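# Hang the power strip on two screws by keyhole slots

## Task

Mount the power strip on the two screws through its keyhole slots, with the narrow end of each slot pointing upward, so that it stays level with no help. Then release it and move the grippers away. It only counts if the strip stays on the screws with no support from the robot.

## Robot and tools

Robot: two arms, left_arm and right_arm, each with six joints (waist, shoulder, elbow, wrist pitch, wrist yaw, wrist roll) and a two-finger gripper. The fingers extend along the gripper's own +z axis and close along its y axis. The reported hand point sits between the finger pads, roughly 1 cm behind the tips.

Frame: all reported hand poses share one scene frame. Its origin is on the table surface midway between the arms, +x runs out over the table, +z is up, and left_arm is on the +y side. The arm names do not refer to image sides. Printed hand positions can be somewhat off, especially when an arm is stretched far.

execute_actions takes "actions", a list with zero or one item, and optional "pictures" (true or false). An empty list sends nothing and returns the state with camera images. A motion item has "rows" (1 to 15 rows) and optional "steps" (8 to 15, default 15; each step is 1/30 s). Row k is applied on step k, and the final row repeats for any remaining steps. Every row holds 14 numbers, one list covering both arms even if only one moves: left_arm waist, shoulder, elbow, wrist pitch, wrist yaw, wrist roll, gripper, then the same seven for right_arm. The joint entries are absolute target angles in radians, on the same scale as the printed Joint positions, not offsets. Stated ranges: waist -2.618 to 3.054, shoulder 0.000 to 3.142, elbow 0.000 to 3.142, wrist pitch -1.571 to 1.571, wrist yaw -1.571 to 1.571, wrist roll -2.094 to 2.094. The true ends may differ by up to 0.036 rad. A call is rejected, sending nothing, if a target exceeds an end by more than 0.036 and is also further out than the current angle. Targets beyond a real end are clipped there, and the result may report "joint sent to its limit", possibly about an earlier action. The gripper entry is an absolute target from -1 (closed) to +1 (fully open). A wait item has only "steps" (up to 300): no command, it just returns after that many steps, counting your reply time.

Motion behaviour: joint speed is capped. Each step, the target sent to a joint stays within a fixed lead of its measured angle: waist 0.202, shoulder 0.258, elbow 0.238, wrist pitch 0.573, wrist yaw and roll 0.522 rad. If the targets would move a hand more than 70 mm from where it is measured, all that arm's targets are scaled back. Friction can leave a joint up to about 0.031 rad short, and smaller changes may do nothing. Arms keep heading to the last sent row while you think, until everything settles or a step is HELD.

Timing: each result is captured 8 steps before its action ends. Those final steps, plus your thinking and writing, run before the next action starts.

Results: the state line gives each arm's end_effector_position (metres) and end_effector_quat_wxyz. Joint positions list six angles in radians plus the finger opening in metres (0.093 fully open, 0.000 closed). Joint velocities give their rates. grip_measured is the gripper motor position on the -1..+1 scale. "joint command not followed" means the clearance check altered or blocked some joint targets, while the rest of the row still ran. HELD marks steps where your row was partly or fully not sent. MOTOR HOT appears from 75 °C. OVER-TEMPERATURE FAULT reports a stop: at 90 °C the arm halts for 10 s, and at 100 °C it goes limp and falls.

Gripping: the pads touch at about -0.94 on the grip scale, and each millimetre of object width adds about 0.0208. Each gripper has its own fixed offset of up to ±0.02. Commanding below the width reading squeezes harder, up to roughly 50-62 N per pad, less on parts under about 5 mm thick. On a rigid flat object, grip_measured settles at most about 0.21 under the width value. The metre opening can read up to about 12 mm under the true width, even 0 on thin parts. To keep a hold, keep sending the same closing number in every row.

zoom_image takes "camera" (cam_head_left, cam_head_right, cam_high, cam_low, cam_left_wrist, cam_right_wrist, all 672x504) and "region" [x0, y0, x1, y1] in pixels from the top-left corner, at most 504 by 504. It returns a closer look at that camera's latest image.

finished_scene takes "scene" (an integer, 1 or 2). It ends that scene for good and says whether the goal was met. Replying without any tool call ends everything.

Avoid: dropping the strip, knocking anything off the table, slamming or shoving hard, arms hitting or pressing each other, and holding a load long enough to overheat a motor. Loose objects may be nudged briefly by outside pushes. Before finishing, open the grippers, back away, and confirm the strip stays hung level on its own. Smooth, quick motion with little effort is preferred.

Each tool is called after "Emit:" as name(argument=value, ...), one argument or row to a line, values as JSON.

## Session

I'll start by looking at the scene.

Emit:
execute_actions(
  actions=[],
)

Scene clock: 0.00 s of 5050.00 s.
left_arm: end_effector_position=(+0.2846, +0.2477, +0.1697) grip_measured=+1.000 end_effector_quat_wxyz=(+0.496, +0.231, +0.687, +0.479) | right_arm: end_effector_position=(+0.2391, -0.5257, +0.2340) grip_measured=+0.994 end_effector_quat_wxyz=(+0.513, +0.739, +0.432, -0.060)
Joint positions: left_arm=[-0.665  1.539  0.473  0.876 -1.3    0.911  0.093] | right_arm=[-0.449  0.989  0.85  -0.551  0.751  1.438  0.093]
Joint velocities: left_arm=[ 0.007 -0.002 -0.007  0.007 -0.051  0.007  0.   ] | right_arm=[ 0.007  0.002 -0.002 -0.022 -0.007 -0.037  0.001]
Motor temperatures (°C, as the motors report them): left_arm=[25 23 22 24 21 23] | right_arm=[23 23 21 21 21 21]

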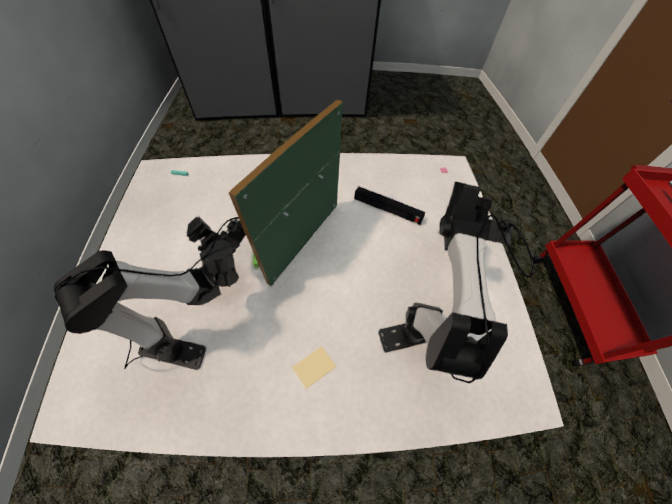

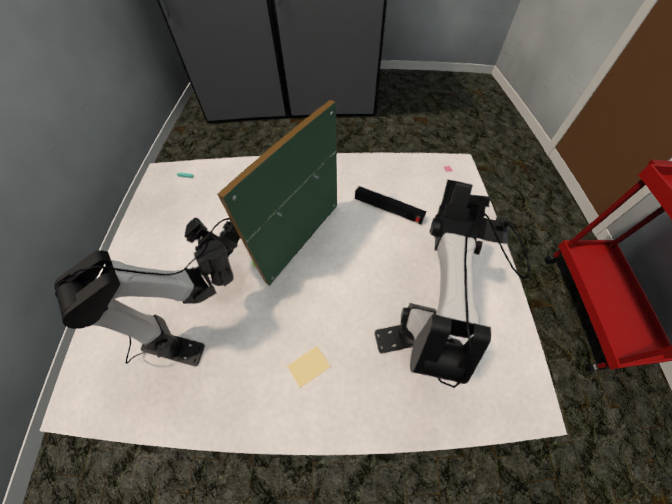

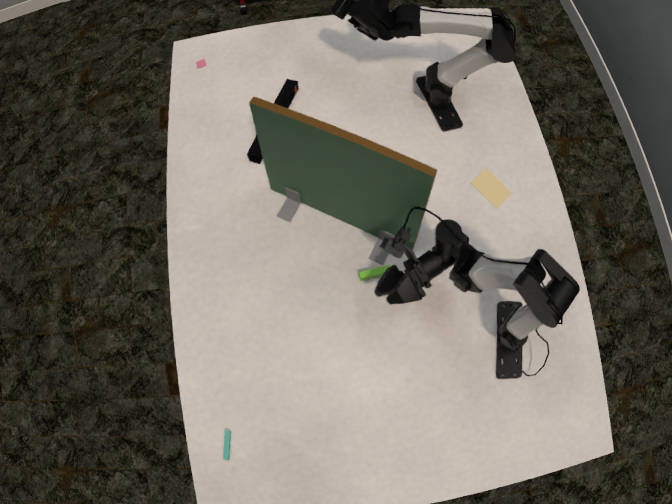

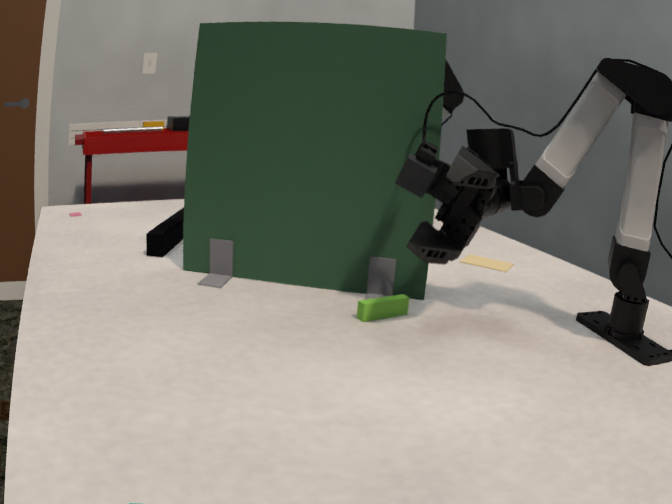

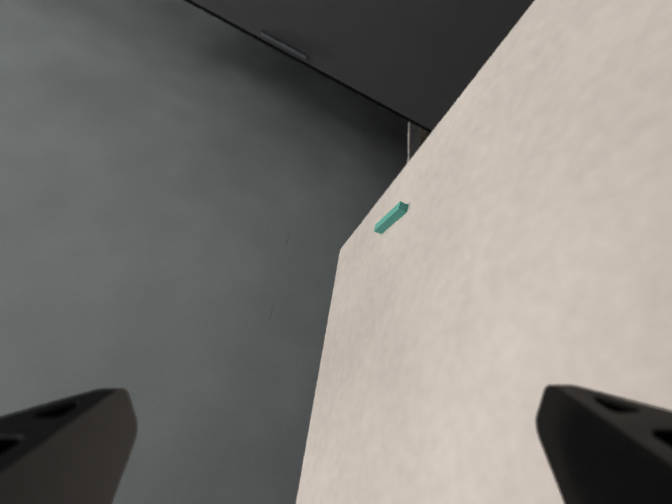

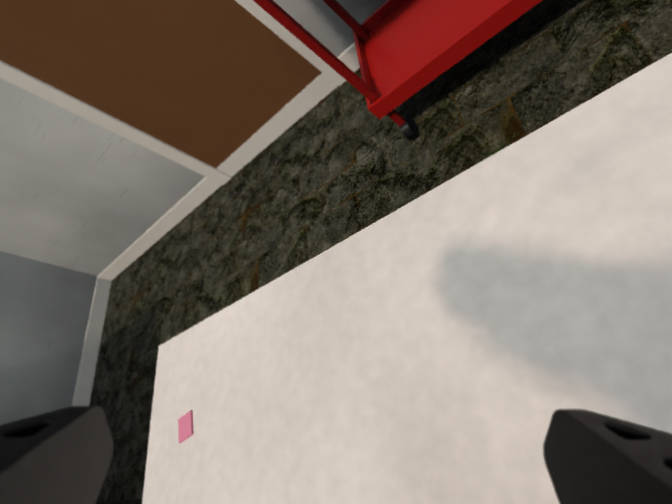

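Emit:
zoom_image(
  camera="cam_head_left",
  region=[220, 90, 460, 300],
)

Emit:
zoom_image(
  camera="cam_head_left",
  region=[340, 175, 440, 235],
)

Emit:
zoom_image(
  camera="cam_high",
  region=[220, 60, 340, 180],
)

Emit:
zoom_image(
  camera="cam_low",
  region=[120, 190, 240, 290],
)

Region (220, 90, 460, 300) of cam_head_left's 672x504 image, scaled by 2.100, with more detail than that image has; it fills the top 441 rows of this view, and the rest is white.

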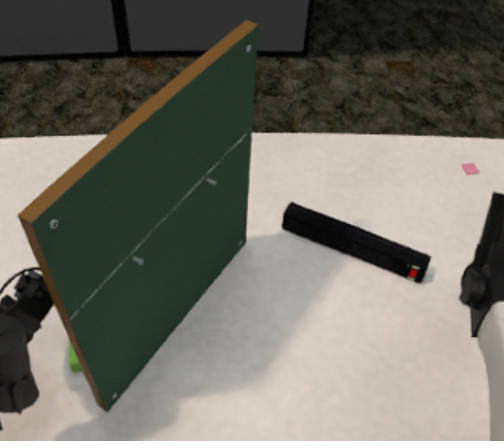

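Region (340, 175, 440, 235) of cam_head_left's 672x504 image, scaled by 5.040, with more detail than that image has; it fills the top 302 rows of this view, and the rest is white.

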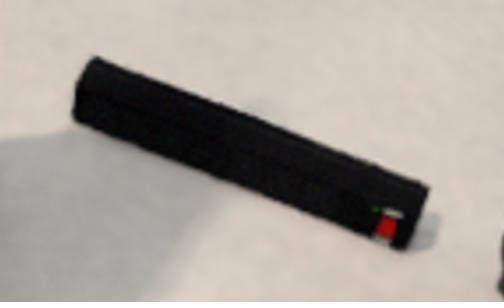

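Region (220, 60, 340, 180) of cam_high's 672x504 image, scaled by 4.200, with more detail than that image has.

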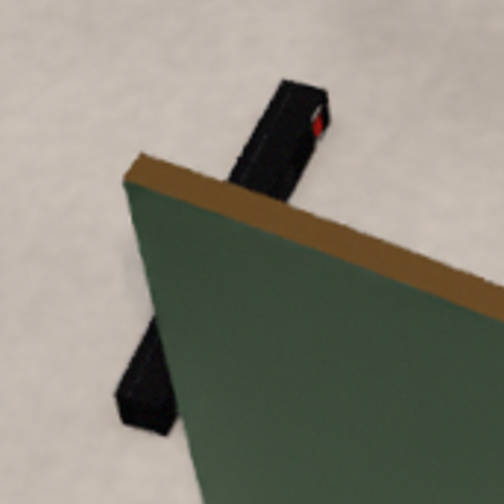

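Region (120, 190, 240, 290) of cam_low's 672x504 image, scaled by 4.200, with more detail than that image has.

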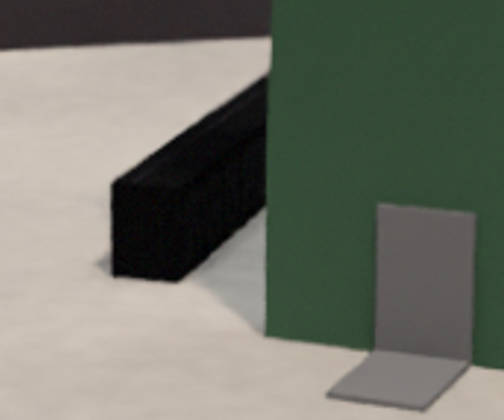

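Emit:
zoom_image(
  camera="cam_head_left",
  region=[265, 155, 345, 235],
)

Emit:
zoom_image(
  camera="cam_head_right",
  region=[260, 155, 340, 235],
)

Emit:
zoom_image(
  camera="cam_head_left",
  region=[370, 170, 530, 390],
)

Emit:
zoom_image(
  camera="cam_head_left",
  region=[40, 190, 300, 400],
)

Region (265, 155, 345, 235) of cam_head_left's 672x504 image, scaled by 6.300, with more detail than that image has.

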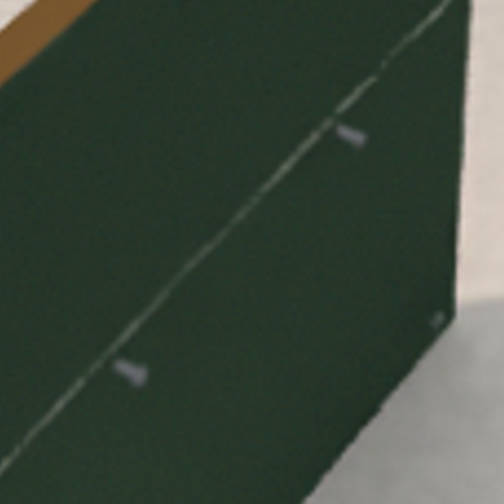

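Region (260, 155, 340, 235) of cam_head_right's 672x504 image, scaled by 6.300, with more detail than that image has.

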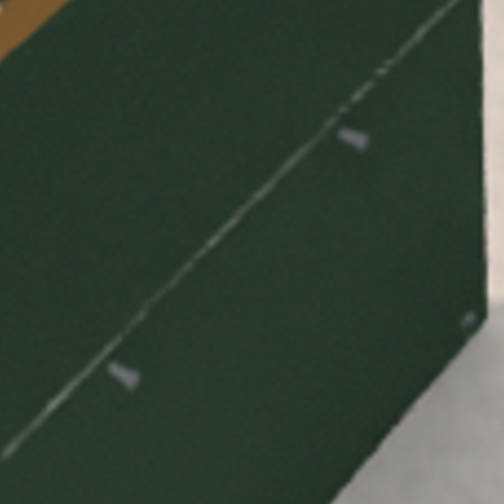

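Region (370, 170, 530, 390) of cam_head_left's 672x504 image, scaled by 2.291, with more detail than that image has; it fills the left 367 columns of this view, and the rest is white.

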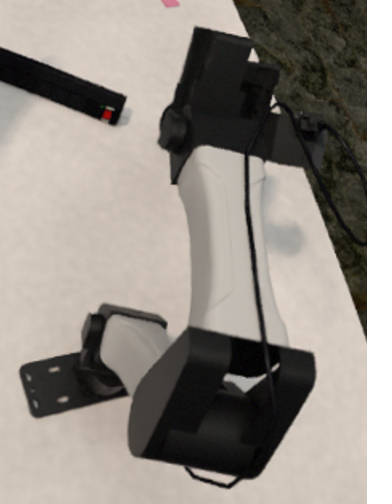

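Region (40, 190, 300, 400) of cam_head_left's 672x504 image, scaled by 1.938, with more detail than that image has; it fills the top 407 rows of this view, and the rest is white.

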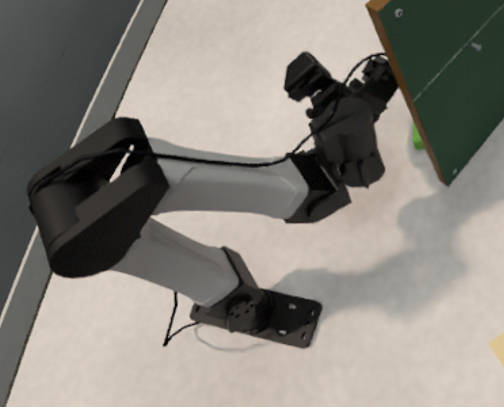

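Emit:
execute_actions(
  actions=[
    {"rows": [[-0.665,1.539,0.473,0.876,-1.3,0.911,1, -0.083,1.901,1.762,-1.083,0.0,-1.0,1]], "steps": 15},
  ],
)

Scene clock: 14.47 s of 5050.00 s.
left_arm: end_effector_position=(+0.2846, +0.2477, +0.1697) grip_measured=+1.000 end_effector_quat_wxyz=(+0.496, +0.231, +0.687, +0.479) | right_arm: end_effector_position=(+0.3390, -0.3929, +0.2007) grip_measured=+0.995 end_effector_quat_wxyz=(+0.310, +0.480, +0.820, -0.018)
Joint positions: left_arm=[-0.665  1.539  0.473  0.876 -1.3    0.911  0.093] | right_arm=[-0.167  1.356  1.229 -0.897  0.336  0.969  0.093]
Joint velocities: left_arm=[-0.002  0.007  0.002 -0.007  0.007 -0.022  0.   ] | right_arm=[ 1.028  2.01   2.093 -1.209 -1.81  -2.498 -0.   ]
Motor temperatures (°C, as the motors report them): left_arm=[25 24 24 27 21 23] | right_arm=[23 23 24 24 21 21]
Steps of this call (steps 1 to 90: nothing new was sent; then 11.23 s passed at rest; steps 91 to 97: the first 7 steps of this action). Readings (joint positions):
91: left_arm=[-0.665 1.539 0.473 0.876 -1.300 0.911] | right_arm=[-0.434 1.010 0.880 -0.614 0.714 1.388]
92: left_arm=[-0.665 1.539 0.473 0.876 -1.300 0.911] | right_arm=[-0.392 1.058 0.938 -0.692 0.652 1.318]
94: left_arm=[-0.665 1.539 0.473 0.876 -1.300 0.911] | right_arm=[-0.295 1.174 1.052 -0.788 0.522 1.183]
97: the state above

Emit:
execute_actions(
  actions=[
    {"steps": 30},
  ],
  pictures=true,
)

Scene clock: 15.47 s of 5050.00 s.
left_arm: end_effector_position=(+0.2846, +0.2477, +0.1697) grip_measured=+1.000 end_effector_quat_wxyz=(+0.496, +0.231, +0.687, +0.479) | right_arm: end_effector_position=(+0.4394, -0.3011, +0.1478) grip_measured=+0.996 end_effector_quat_wxyz=(+0.141, -0.501, +0.851, -0.073)
Joint positions: left_arm=[-0.665  1.539  0.473  0.876 -1.3    0.911  0.093] | right_arm=[-0.08   1.919  1.743 -1.076  0.011 -0.976  0.093]
Joint velocities: left_arm=[-0.017  0.002  0.012 -0.007  0.037  0.007  0.   ] | right_arm=[-0.002 -0.002 -0.007 -0.051  0.037 -0.125 -0.   ]
Motor temperatures (°C, as the motors report them): left_arm=[25 24 24 27 21 23] | right_arm=[23 24 24 24 21 21]
Kept back: nothing.
Steps of this call (steps 1 to 8: the last 8 steps of your previous action; steps 9 to 30: the robot went on to your last target). Readings (joint positions):
1: left_arm=[-0.665 1.539 0.473 0.876 -1.300 0.911] | right_arm=[-0.134 1.432 1.307 -0.938 0.274 0.876]
2: left_arm=[-0.665 1.539 0.473 0.876 -1.300 0.911] | right_arm=[-0.110 1.515 1.392 -0.969 0.219 0.777]
4: left_arm=[-0.665 1.539 0.473 0.876 -1.300 0.911] | right_arm=[-0.085 1.688 1.568 -1.006 0.139 0.580]
8: left_arm=[-0.665 1.539 0.473 0.876 -1.300 0.911] | right_arm=[-0.080 1.899 1.734 -1.005 0.060 0.186]
30: the state above

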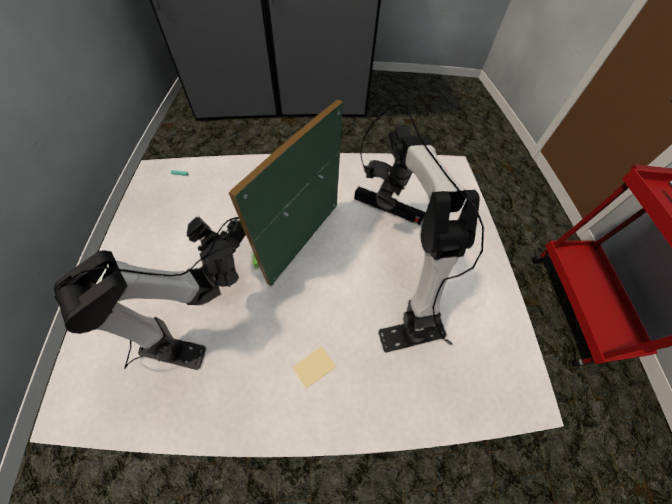

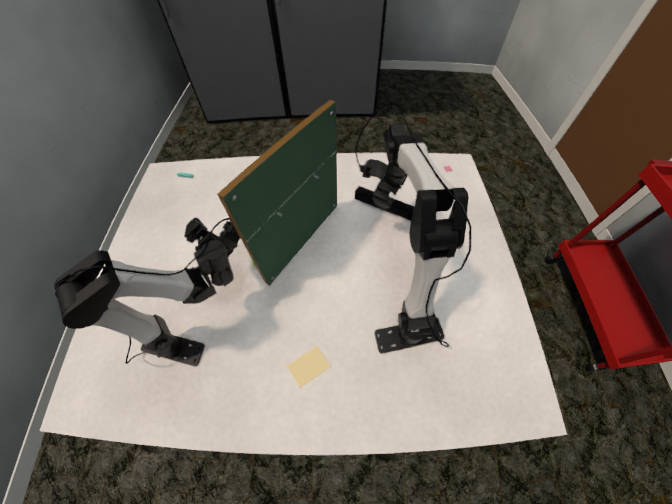

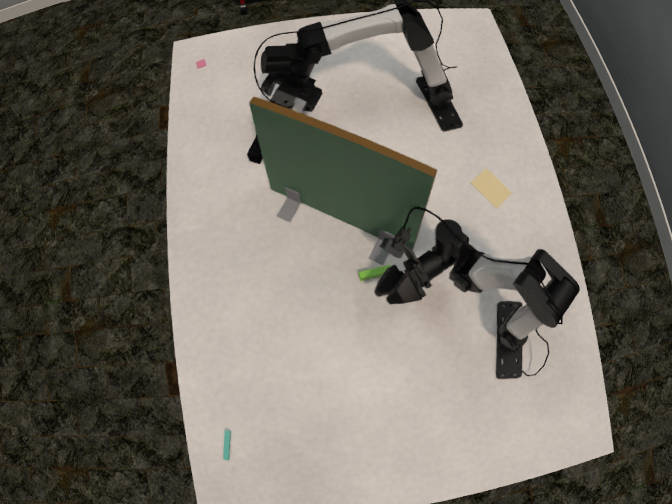

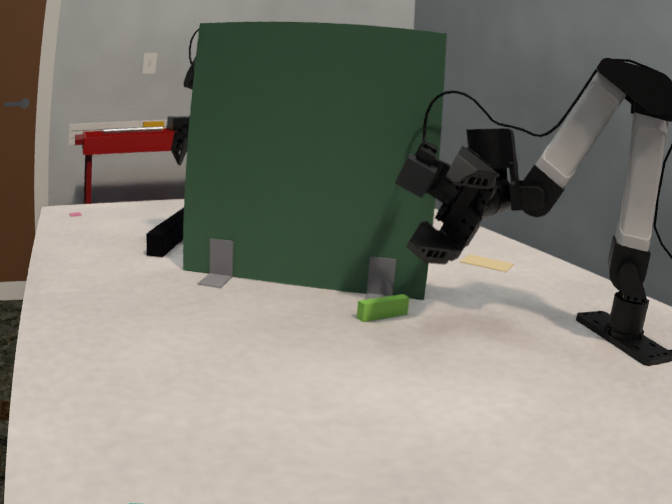

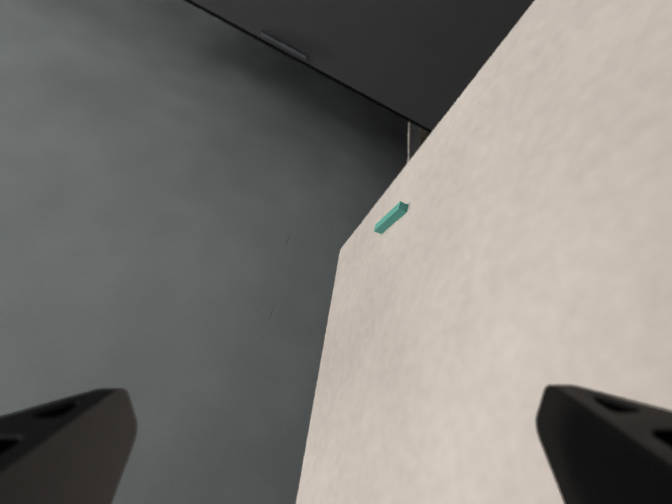

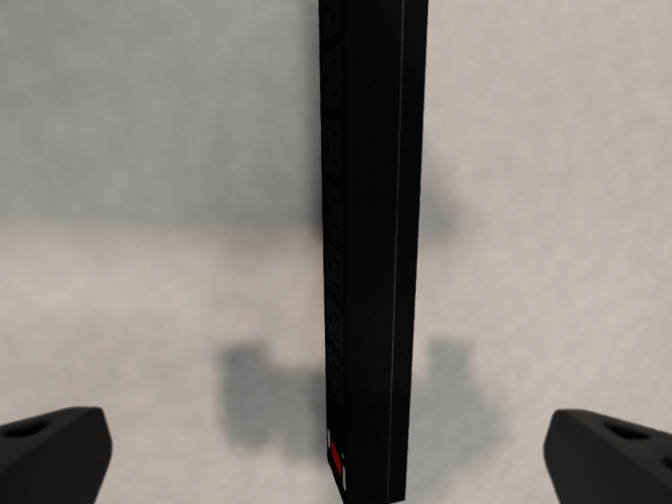

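Emit:
execute_actions(
  actions=[
    {"rows": [
[-0.665,1.539,0.473,0.876,-1.3,0.911,1, -0.083,1.905,1.766,-1.085,0.0,-1.0,1],
[-0.665,1.539,0.473,0.876,-1.3,0.911,1, -0.084,1.918,1.778,-1.089,0.0,-1.0,1],
[-0.665,1.539,0.473,0.876,-1.3,0.911,1, -0.086,1.937,1.797,-1.097,0.0,-1.0,1],
[-0.665,1.539,0.473,0.876,-1.3,0.911,1, -0.088,1.961,1.821,-1.106,0.0,-1.0,1],
[-0.665,1.539,0.473,0.876,-1.3,0.911,1, -0.090,1.990,1.849,-1.117,0.0,-1.0,1],
[-0.665,1.539,0.473,0.876,-1.3,0.911,1, -0.092,2.022,1.880,-1.129,0.0,-1.0,1],
[-0.665,1.539,0.473,0.876,-1.3,0.911,1, -0.095,2.056,1.913,-1.142,0.0,-1.0,1],
[-0.665,1.539,0.473,0.876,-1.3,0.911,1, -0.098,2.090,1.946,-1.156,0.0,-1.0,1],
[-0.665,1.539,0.473,0.876,-1.3,0.911,1, -0.100,2.124,1.979,-1.169,0.0,-1.0,1],
[-0.665,1.539,0.473,0.876,-1.3,0.911,1, -0.103,2.156,2.010,-1.181,0.0,-1.0,1],
[-0.665,1.539,0.473,0.876,-1.3,0.911,1, -0.105,2.185,2.038,-1.192,0.0,-1.0,1],
[-0.665,1.539,0.473,0.876,-1.3,0.911,1, -0.107,2.209,2.062,-1.201,0.0,-1.0,1],
[-0.665,1.539,0.473,0.876,-1.3,0.911,1, -0.108,2.228,2.081,-1.209,0.0,-1.0,1],
[-0.665,1.539,0.473,0.876,-1.3,0.911,1, -0.109,2.241,2.093,-1.213,0.0,-1.0,1],
[-0.665,1.539,0.473,0.876,-1.3,0.911,1, -0.110,2.245,2.097,-1.215,0.0,-1.0,1]
], "steps": 15},
  ],
)

Emit:
execute_actions(
  actions=[
    {"steps": 22},
  ],
  pictures=true,
)

Scene clock: 23.87 s of 5050.00 s.
left_arm: end_effector_position=(+0.2846, +0.2477, +0.1697) grip_measured=+1.000 end_effector_quat_wxyz=(+0.496, +0.231, +0.687, +0.479) | right_arm: end_effector_position=(+0.4550, -0.2998, +0.1565) grip_measured=+0.996 end_effector_quat_wxyz=(+0.147, -0.508, +0.845, -0.077)
Joint positions: left_arm=[-0.665  1.539  0.473  0.876 -1.3    0.911  0.093] | right_arm=[-0.081  1.974  1.849 -1.113  0.011 -0.993  0.093]
Joint velocities: left_arm=[ 0.002 -0.002 -0.017 -0.022 -0.037  0.081  0.   ] | right_arm=[-0.032  0.696  0.984 -0.11  -0.051  0.051 -0.   ]
Motor temperatures (°C, as the motors report them): left_arm=[25 25 24 28 21 23] | right_arm=[23 26 26 23 21 21]
Steps of this call (steps 1 to 30: the robot went on to your last target; steps 31 to 90: nothing new was sent; then 5.17 s passed at rest; steps 91 to 97: the first 7 steps of this action). Readings (joint positions):
91: left_arm=[-0.665 1.539 0.473 0.876 -1.300 0.911] | right_arm=[-0.080 1.919 1.743 -1.077 0.011 -0.993]
92: left_arm=[-0.665 1.539 0.473 0.876 -1.300 0.911] | right_arm=[-0.080 1.919 1.745 -1.079 0.011 -0.993]
94: left_arm=[-0.665 1.539 0.473 0.876 -1.300 0.911] | right_arm=[-0.080 1.925 1.766 -1.092 0.011 -0.993]
97: the state above

Scene clock: 24.60 s of 5050.00 s.
left_arm: end_effector_position=(+0.2846, +0.2477, +0.1697) grip_measured=+1.000 end_effector_quat_wxyz=(+0.496, +0.231, +0.687, +0.479) | right_arm: end_effector_position=(+0.4865, -0.3083, +0.0978) grip_measured=+0.996 end_effector_quat_wxyz=(+0.084, -0.503, +0.859, -0.047)
Joint positions: left_arm=[-0.665  1.539  0.473  0.876 -1.3    0.911  0.093] | right_arm=[-0.104  2.251  2.078 -1.206  0.009 -0.993  0.093]
Joint velocities: left_arm=[ 0.012 -0.012  0.002  0.007  0.007 -0.007  0.   ] | right_arm=[-0.017 -0.002 -0.002 -0.022  0.037 -0.007  0.   ]
Motor temperatures (°C, as the motors report them): left_arm=[25 25 24 28 21 23] | right_arm=[23 27 26 23 21 21]
Kept back: nothing.
Steps of this call (steps 1 to 8: the last 8 steps of your previous action; steps 9 to 22: the robot went on to your last target). Readings (joint positions):
1: left_arm=[-0.665 1.539 0.473 0.876 -1.300 0.911] | right_arm=[-0.082 2.000 1.883 -1.118 0.010 -0.993]
2: left_arm=[-0.665 1.539 0.473 0.876 -1.300 0.911] | right_arm=[-0.084 2.031 1.918 -1.124 0.010 -0.993]
4: left_arm=[-0.665 1.539 0.473 0.876 -1.300 0.911] | right_arm=[-0.089 2.099 1.981 -1.137 0.009 -0.993]
8: left_arm=[-0.665 1.539 0.473 0.876 -1.300 0.911] | right_arm=[-0.101 2.217 2.059 -1.165 0.009 -0.993]
22: the state above

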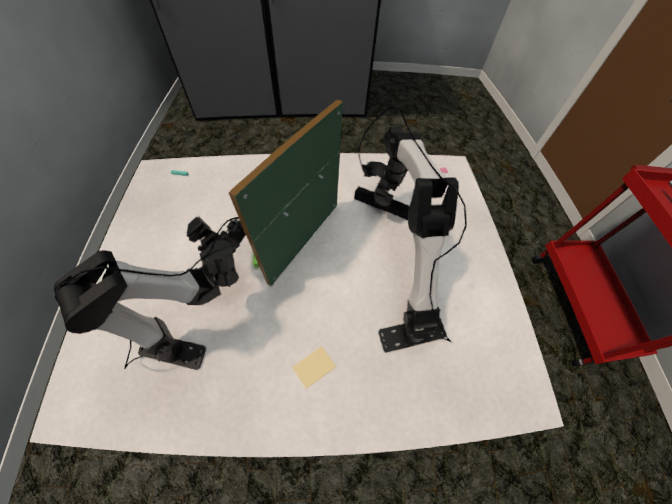

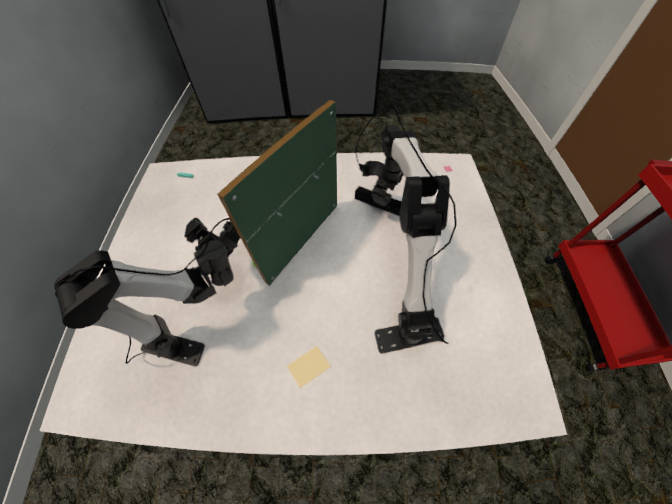

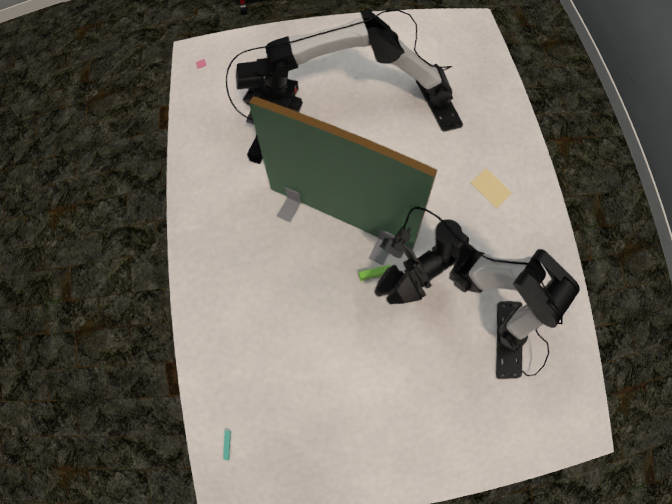

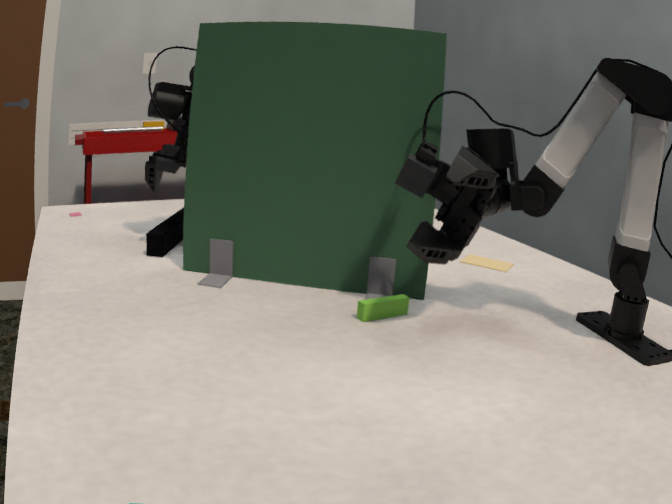

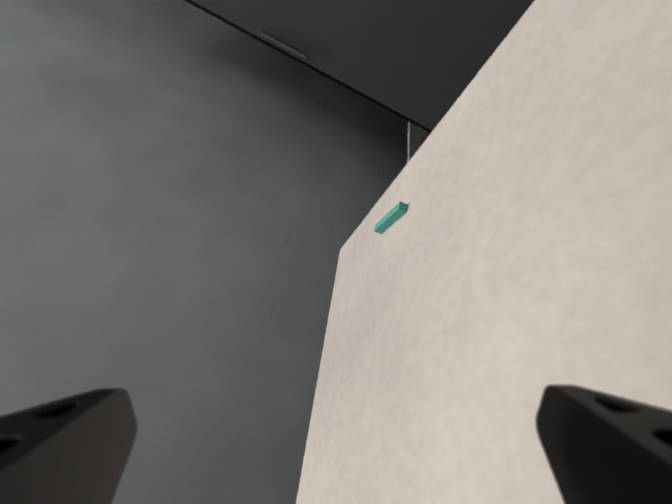

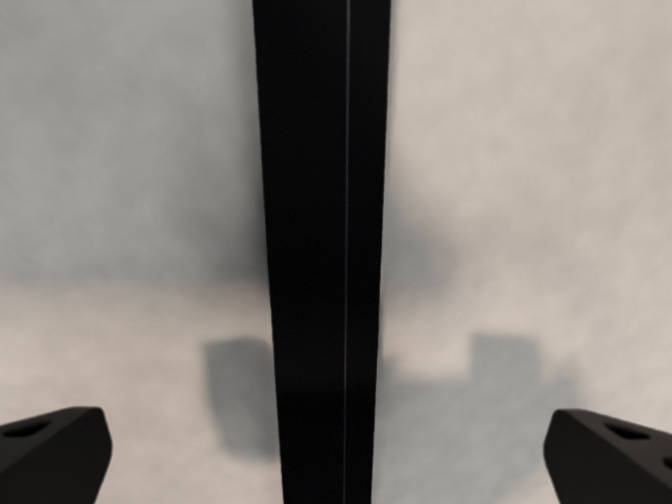

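Emit:
execute_actions(
  actions=[
    {"rows": [
[-0.665,1.539,0.473,0.876,-1.3,0.911,1, -0.110,2.246,2.095,-1.213,0.0,-1.0,1],
[-0.665,1.539,0.473,0.876,-1.3,0.911,1, -0.110,2.249,2.091,-1.206,0.0,-1.0,1],
[-0.665,1.539,0.473,0.876,-1.3,0.911,1, -0.110,2.253,2.084,-1.195,0.0,-1.0,1],
[-0.665,1.539,0.473,0.876,-1.3,0.911,1, -0.110,2.258,2.075,-1.181,0.0,-1.0,1],
[-0.665,1.539,0.473,0.876,-1.3,0.911,1, -0.110,2.264,2.064,-1.164,0.0,-1.0,1],
[-0.665,1.539,0.473,0.876,-1.3,0.911,1, -0.110,2.271,2.052,-1.146,0.0,-1.0,1],
[-0.665,1.539,0.473,0.876,-1.3,0.911,1, -0.110,2.278,2.040,-1.127,0.0,-1.0,1],
[-0.665,1.539,0.473,0.876,-1.3,0.911,1, -0.110,2.285,2.027,-1.108,0.0,-1.0,1],
[-0.665,1.539,0.473,0.876,-1.3,0.911,1, -0.110,2.292,2.015,-1.089,0.0,-1.0,1],
[-0.665,1.539,0.473,0.876,-1.3,0.911,1, -0.110,2.299,2.003,-1.071,0.0,-1.0,1],
[-0.665,1.539,0.473,0.876,-1.3,0.911,1, -0.110,2.305,1.992,-1.054,0.0,-1.0,1],
[-0.665,1.539,0.473,0.876,-1.3,0.911,1, -0.110,2.310,1.983,-1.040,0.0,-1.0,1],
[-0.665,1.539,0.473,0.876,-1.3,0.911,1, -0.110,2.314,1.976,-1.029,0.0,-1.0,1],
[-0.665,1.539,0.473,0.876,-1.3,0.911,1, -0.110,2.317,1.972,-1.022,0.0,-1.0,1],
[-0.665,1.539,0.473,0.876,-1.3,0.911,1, -0.110,2.318,1.970,-1.020,0.0,-1.0,1]
], "steps": 15},
  ],
)

Emit:
execute_actions(
  actions=[
    {"steps": 22},
  ],
  pictures=true,
)

Scene clock: 26.87 s of 5050.00 s.
left_arm: end_effector_position=(+0.2846, +0.2477, +0.1697) grip_measured=+1.000 end_effector_quat_wxyz=(+0.496, +0.231, +0.687, +0.479) | right_arm: end_effector_position=(+0.4903, -0.3080, +0.0967) grip_measured=+0.996 end_effector_quat_wxyz=(+0.091, -0.502, +0.858, -0.051)
Joint positions: left_arm=[-0.665  1.539  0.473  0.876 -1.3    0.911  0.093] | right_arm=[-0.104  2.251  2.071 -1.183  0.009 -0.993  0.093]
Joint velocities: left_arm=[-0.022  0.017  0.007  0.022  0.037  0.037  0.   ] | right_arm=[-0.017 -0.002 -0.168  0.359 -0.007 -0.051  0.   ]
Motor temperatures (°C, as the motors report them): left_arm=[25 25 25 28 21 23] | right_arm=[23 27 26 23 21 21]
Steps of this call (steps 1 to 15: the robot went on to your last target; steps 16 to 61: nothing new was sent; steps 62 to 68: the first 7 steps of this action). Readings (joint positions):
62: left_arm=[-0.665 1.539 0.473 0.876 -1.300 0.911] | right_arm=[-0.104 2.251 2.078 -1.208 0.009 -0.993]
63: left_arm=[-0.665 1.539 0.473 0.876 -1.300 0.911] | right_arm=[-0.104 2.251 2.078 -1.208 0.009 -0.993]
65: left_arm=[-0.665 1.539 0.473 0.876 -1.300 0.911] | right_arm=[-0.104 2.251 2.078 -1.206 0.009 -0.993]
68: the state above

Scene clock: 27.60 s of 5050.00 s.
left_arm: end_effector_position=(+0.2846, +0.2477, +0.1697) grip_measured=+1.000 end_effector_quat_wxyz=(+0.496, +0.231, +0.687, +0.479) | right_arm: end_effector_position=(+0.4996, -0.3074, +0.0434) grip_measured=+0.996 end_effector_quat_wxyz=(+0.085, -0.503, +0.859, -0.048)
Joint positions: left_arm=[-0.665  1.539  0.473  0.876 -1.3    0.911  0.093] | right_arm=[-0.104  2.318  1.975 -1.033  0.009 -0.993  0.093]
Joint velocities: left_arm=[ 0.017  0.007 -0.002 -0.037 -0.051 -0.037  0.   ] | right_arm=[ 0.002 -0.002 -0.002 -0.007  0.037 -0.095 -0.001]
Motor temperatures (°C, as the motors report them): left_arm=[25 25 25 28 21 23] | right_arm=[23 28 26 23 21 21]
Kept back: nothing.
Steps of this call (steps 1 to 8: the last 8 steps of your previous action; steps 9 to 22: the robot went on to your last target). Readings (joint positions):
1: left_arm=[-0.665 1.539 0.473 0.876 -1.300 0.911] | right_arm=[-0.104 2.251 2.063 -1.169 0.009 -0.993]
2: left_arm=[-0.665 1.539 0.473 0.876 -1.300 0.911] | right_arm=[-0.104 2.253 2.053 -1.155 0.009 -0.993]
4: left_arm=[-0.665 1.539 0.473 0.876 -1.300 0.911] | right_arm=[-0.104 2.263 2.032 -1.125 0.009 -0.993]
8: left_arm=[-0.665 1.539 0.473 0.876 -1.300 0.911] | right_arm=[-0.104 2.299 1.990 -1.072 0.009 -0.993]
22: the state above

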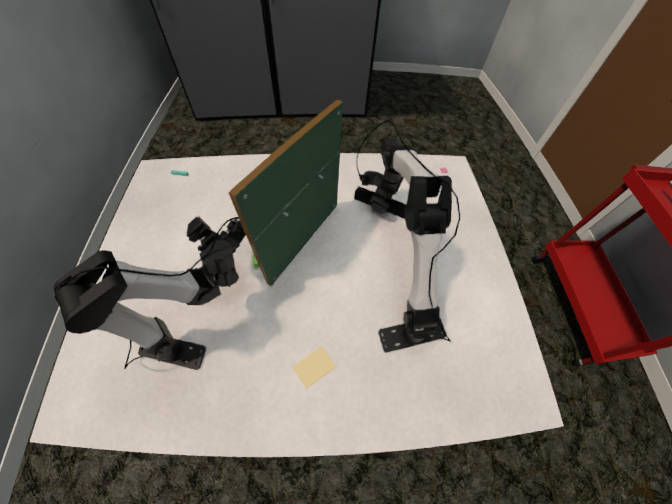

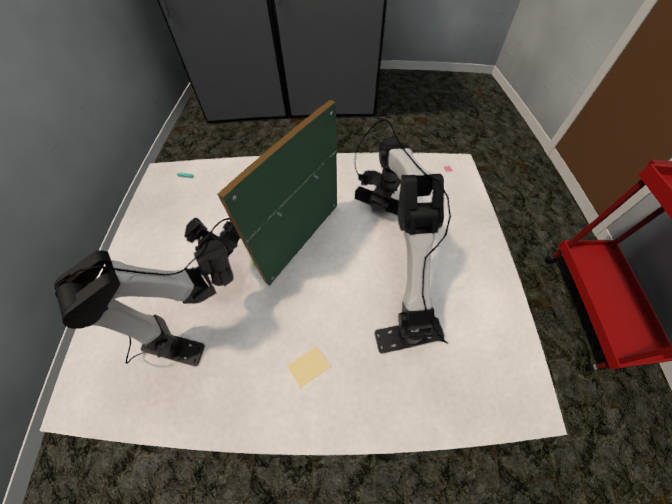

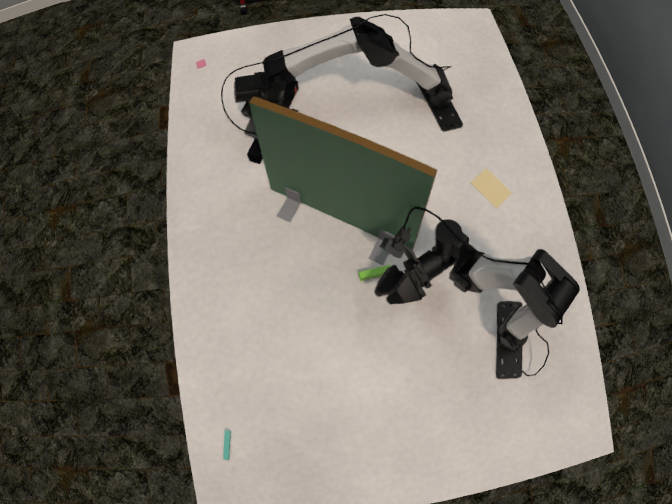

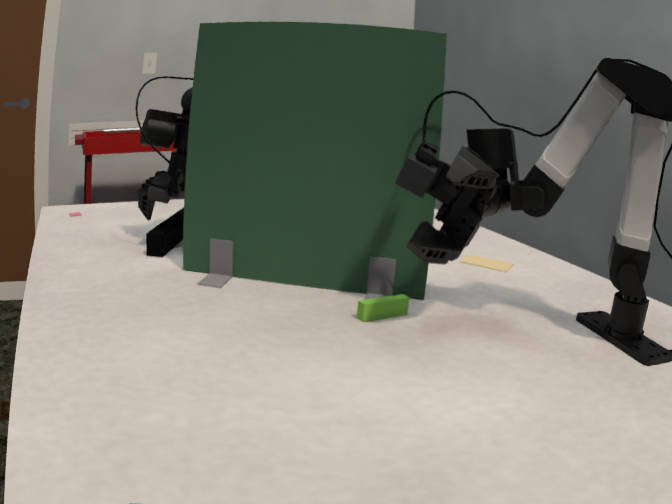

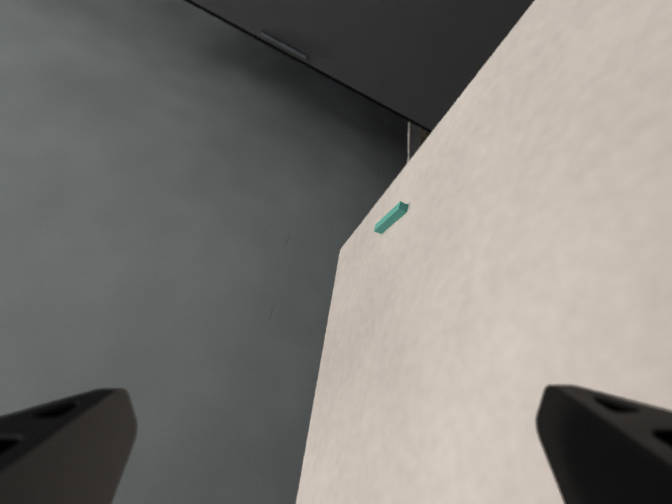

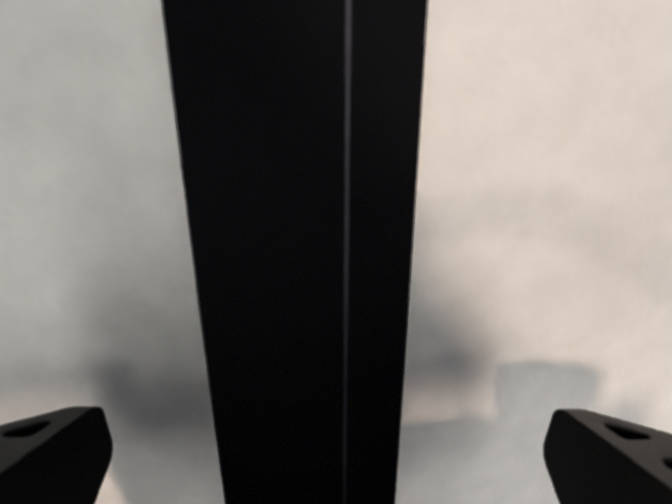

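Emit:
zoom_image(
  camera="cam_low",
  region=[110, 90, 230, 270],
)

Emit:
zoom_image(
  camera="cam_head_left",
  region=[340, 130, 460, 240],
)

Region (110, 90, 230, 270) of cam_low's 672x504 image, scaled by 2.800, with more detail than that image has.

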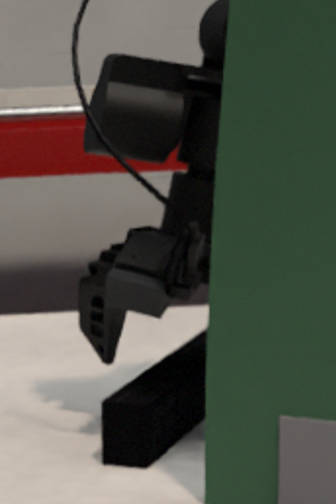

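Region (340, 130, 460, 240) of cam_head_left's 672x504 image, scaled by 4.200, with more detail than that image has; it fills the top 462 rows of this view, and the rest is white.

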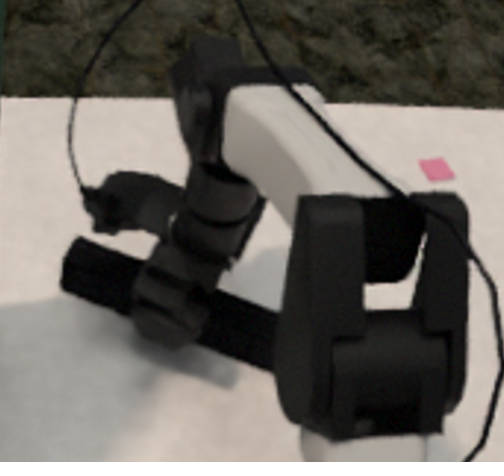

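Emit:
execute_actions(
  actions=[
    {"rows": [
[-0.665,1.539,0.473,0.876,-1.3,0.911,1, -0.110,2.318,1.966,-1.018,0.0,-1.0,0.95],
[-0.665,1.539,0.473,0.876,-1.3,0.911,1, -0.110,2.318,1.962,-1.015,0.0,-1.0,0.9],
[-0.665,1.539,0.473,0.876,-1.3,0.911,1, -0.110,2.318,1.958,-1.012,0.0,-1.0,0.83],
[-0.665,1.539,0.473,0.876,-1.3,0.911,1, -0.110,2.318,1.954,-1.010,0.0,-1.0,0.76],
[-0.665,1.539,0.473,0.876,-1.3,0.911,1, -0.110,2.318,1.950,-1.007,0.0,-1.0,0.69],
[-0.665,1.539,0.473,0.876,-1.3,0.911,1, -0.110,2.318,1.946,-1.005,0.0,-1.0,0.62],
[-0.665,1.539,0.473,0.876,-1.3,0.911,1, -0.110,2.318,1.942,-1.002,0.0,-1.0,0.55],
[-0.665,1.539,0.473,0.876,-1.3,0.911,1, -0.110,2.318,1.938,-1.000,0.0,-1.0,0.48],
[-0.665,1.539,0.473,0.876,-1.3,0.911,1, -0.110,2.318,1.938,-1.000,0.0,-1.0,0.41],
[-0.665,1.539,0.473,0.876,-1.3,0.911,1, -0.110,2.318,1.938,-1.000,0.0,-1.0,0.34],
[-0.665,1.539,0.473,0.876,-1.3,0.911,1, -0.110,2.318,1.938,-1.000,0.0,-1.0,0.27],
[-0.665,1.539,0.473,0.876,-1.3,0.911,1, -0.110,2.318,1.938,-1.000,0.0,-1.0,0.20],
[-0.665,1.539,0.473,0.876,-1.3,0.911,1, -0.110,2.318,1.938,-1.000,0.0,-1.0,0.15],
[-0.665,1.539,0.473,0.876,-1.3,0.911,1, -0.110,2.318,1.938,-1.000,0.0,-1.0,0.12],
[-0.665,1.539,0.473,0.876,-1.3,0.911,1, -0.110,2.318,1.938,-1.000,0.0,-1.0,0.10]
], "steps": 15},
  ],
)

Emit:
execute_actions(
  actions=[
    {"steps": 16},
  ],
  pictures=true,
)

Scene clock: 29.60 s of 5050.00 s.
left_arm: end_effector_position=(+0.2846, +0.2477, +0.1697) grip_measured=+1.000 end_effector_quat_wxyz=(+0.496, +0.231, +0.687, +0.479) | right_arm: end_effector_position=(+0.5006, -0.3073, +0.0413) grip_measured=+0.588 end_effector_quat_wxyz=(+0.087, -0.503, +0.859, -0.049)
Joint positions: left_arm=[-0.665  1.539  0.473  0.876 -1.3    0.911  0.093] | right_arm=[-0.104  2.318  1.966 -1.018  0.009 -0.993  0.073]
Joint velocities: left_arm=[ 0.007  0.007  0.017 -0.007 -0.022 -0.037  0.   ] | right_arm=[-0.007  0.012 -0.154  0.066  0.037 -0.051 -0.074]
Motor temperatures (°C, as the motors report them): left_arm=[25 25 25 28 21 23] | right_arm=[23 28 26 23 21 21]
Steps of this call (steps 1 to 30: the robot went on to your last target; steps 31 to 53: nothing new was sent; steps 54 to 60: the first 7 steps of this action). Readings (joint positions):
54: left_arm=[-0.665 1.539 0.473 0.876 -1.300 0.911] | right_arm=[-0.104 2.318 1.975 -1.031 0.009 -0.993]
55: left_arm=[-0.665 1.539 0.473 0.876 -1.300 0.911] | right_arm=[-0.104 2.318 1.975 -1.030 0.009 -0.993]
57: left_arm=[-0.665 1.539 0.473 0.876 -1.300 0.911] | right_arm=[-0.104 2.318 1.975 -1.027 0.009 -0.993]
60: the state above

Scene clock: 30.13 s of 5050.00 s.
left_arm: end_effector_position=(+0.2846, +0.2477, +0.1697) grip_measured=+1.000 end_effector_quat_wxyz=(+0.496, +0.231, +0.687, +0.479) | right_arm: end_effector_position=(+0.4981, -0.3075, +0.0368) grip_measured=+0.102 end_effector_quat_wxyz=(+0.083, -0.503, +0.859, -0.047)
Joint positions: left_arm=[-0.665  1.539  0.473  0.876 -1.3    0.911  0.093] | right_arm=[-0.104  2.318  1.95  -1.011  0.009 -0.993  0.05 ]
Joint velocities: left_arm=[ 0.002  0.007 -0.007 -0.022 -0.037 -0.022  0.   ] | right_arm=[0.007 0.022 0.007 0.007 0.037 0.037 0.   ]
Motor temperatures (°C, as the motors report them): left_arm=[25 25 25 28 21 23] | right_arm=[23 29 26 23 21 21]
Kept back: nothing.
Steps of this call (steps 1 to 8: the last 8 steps of your previous action; steps 9 to 16: the robot went on to your last target). Readings (joint positions):
1: left_arm=[-0.665 1.539 0.473 0.876 -1.300 0.911] | right_arm=[-0.104 2.318 1.961 -1.016 0.009 -0.993]
2: left_arm=[-0.665 1.539 0.473 0.876 -1.300 0.911] | right_arm=[-0.104 2.318 1.956 -1.016 0.009 -0.993]
4: left_arm=[-0.665 1.539 0.473 0.876 -1.300 0.911] | right_arm=[-0.104 2.318 1.951 -1.015 0.009 -0.993]
8: left_arm=[-0.665 1.539 0.473 0.876 -1.300 0.911] | right_arm=[-0.104 2.318 1.950 -1.013 0.009 -0.993]
16: the state above

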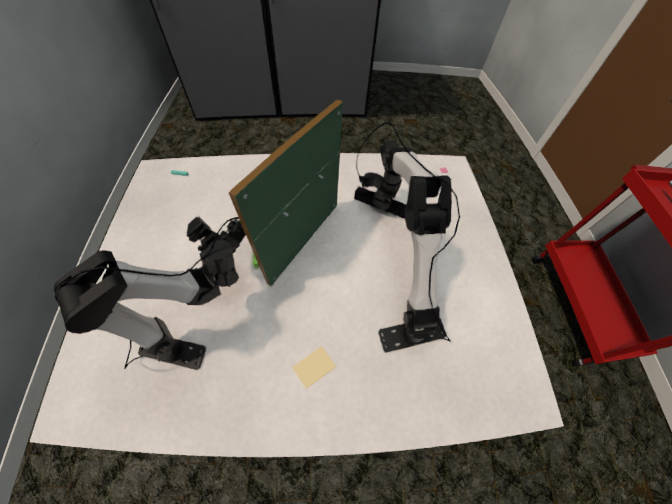

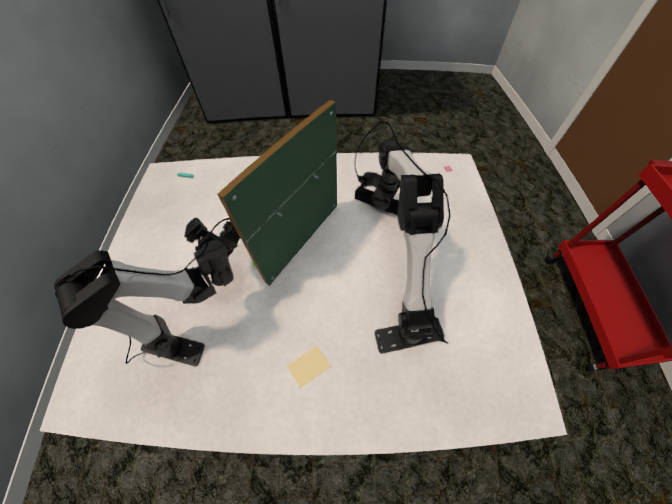

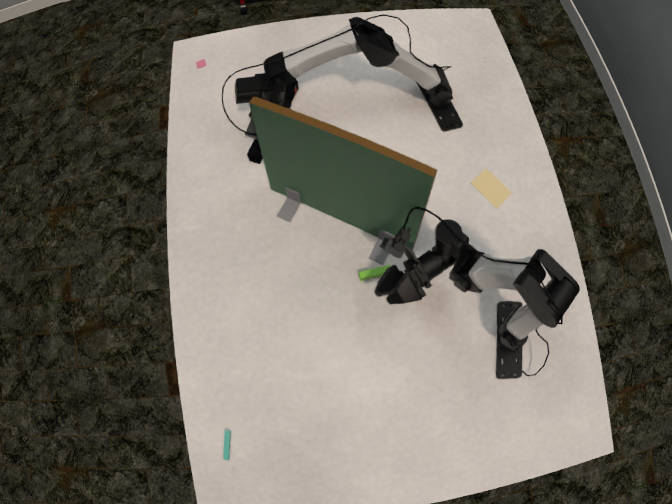

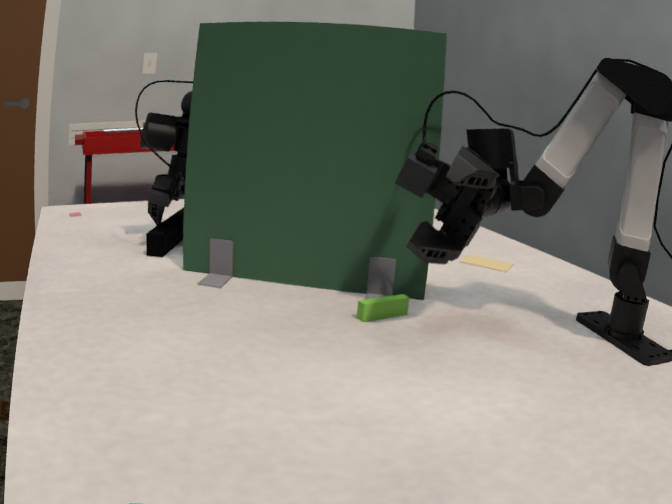

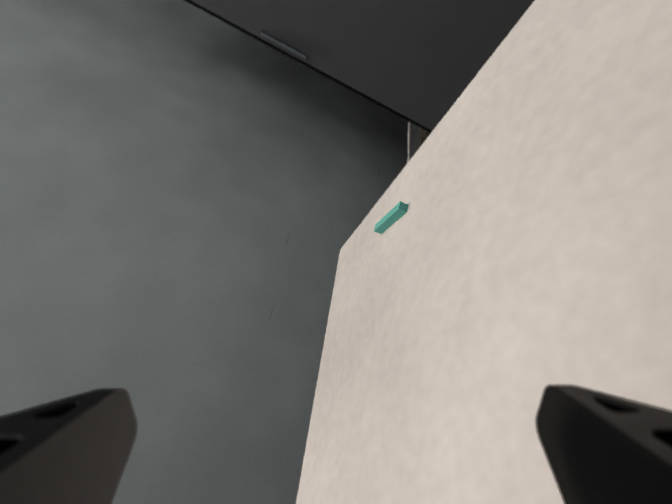

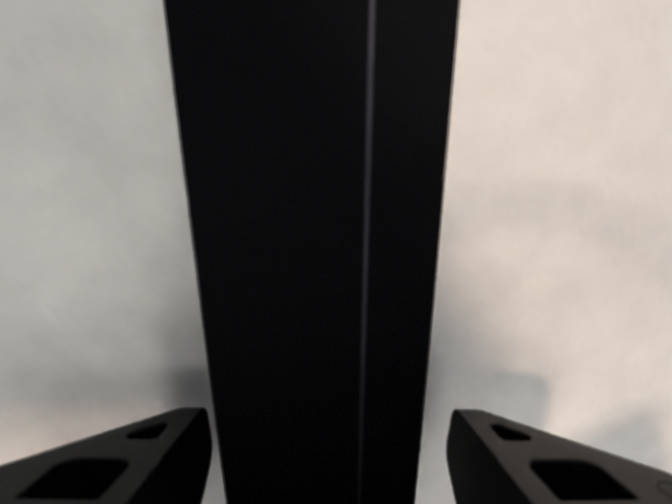

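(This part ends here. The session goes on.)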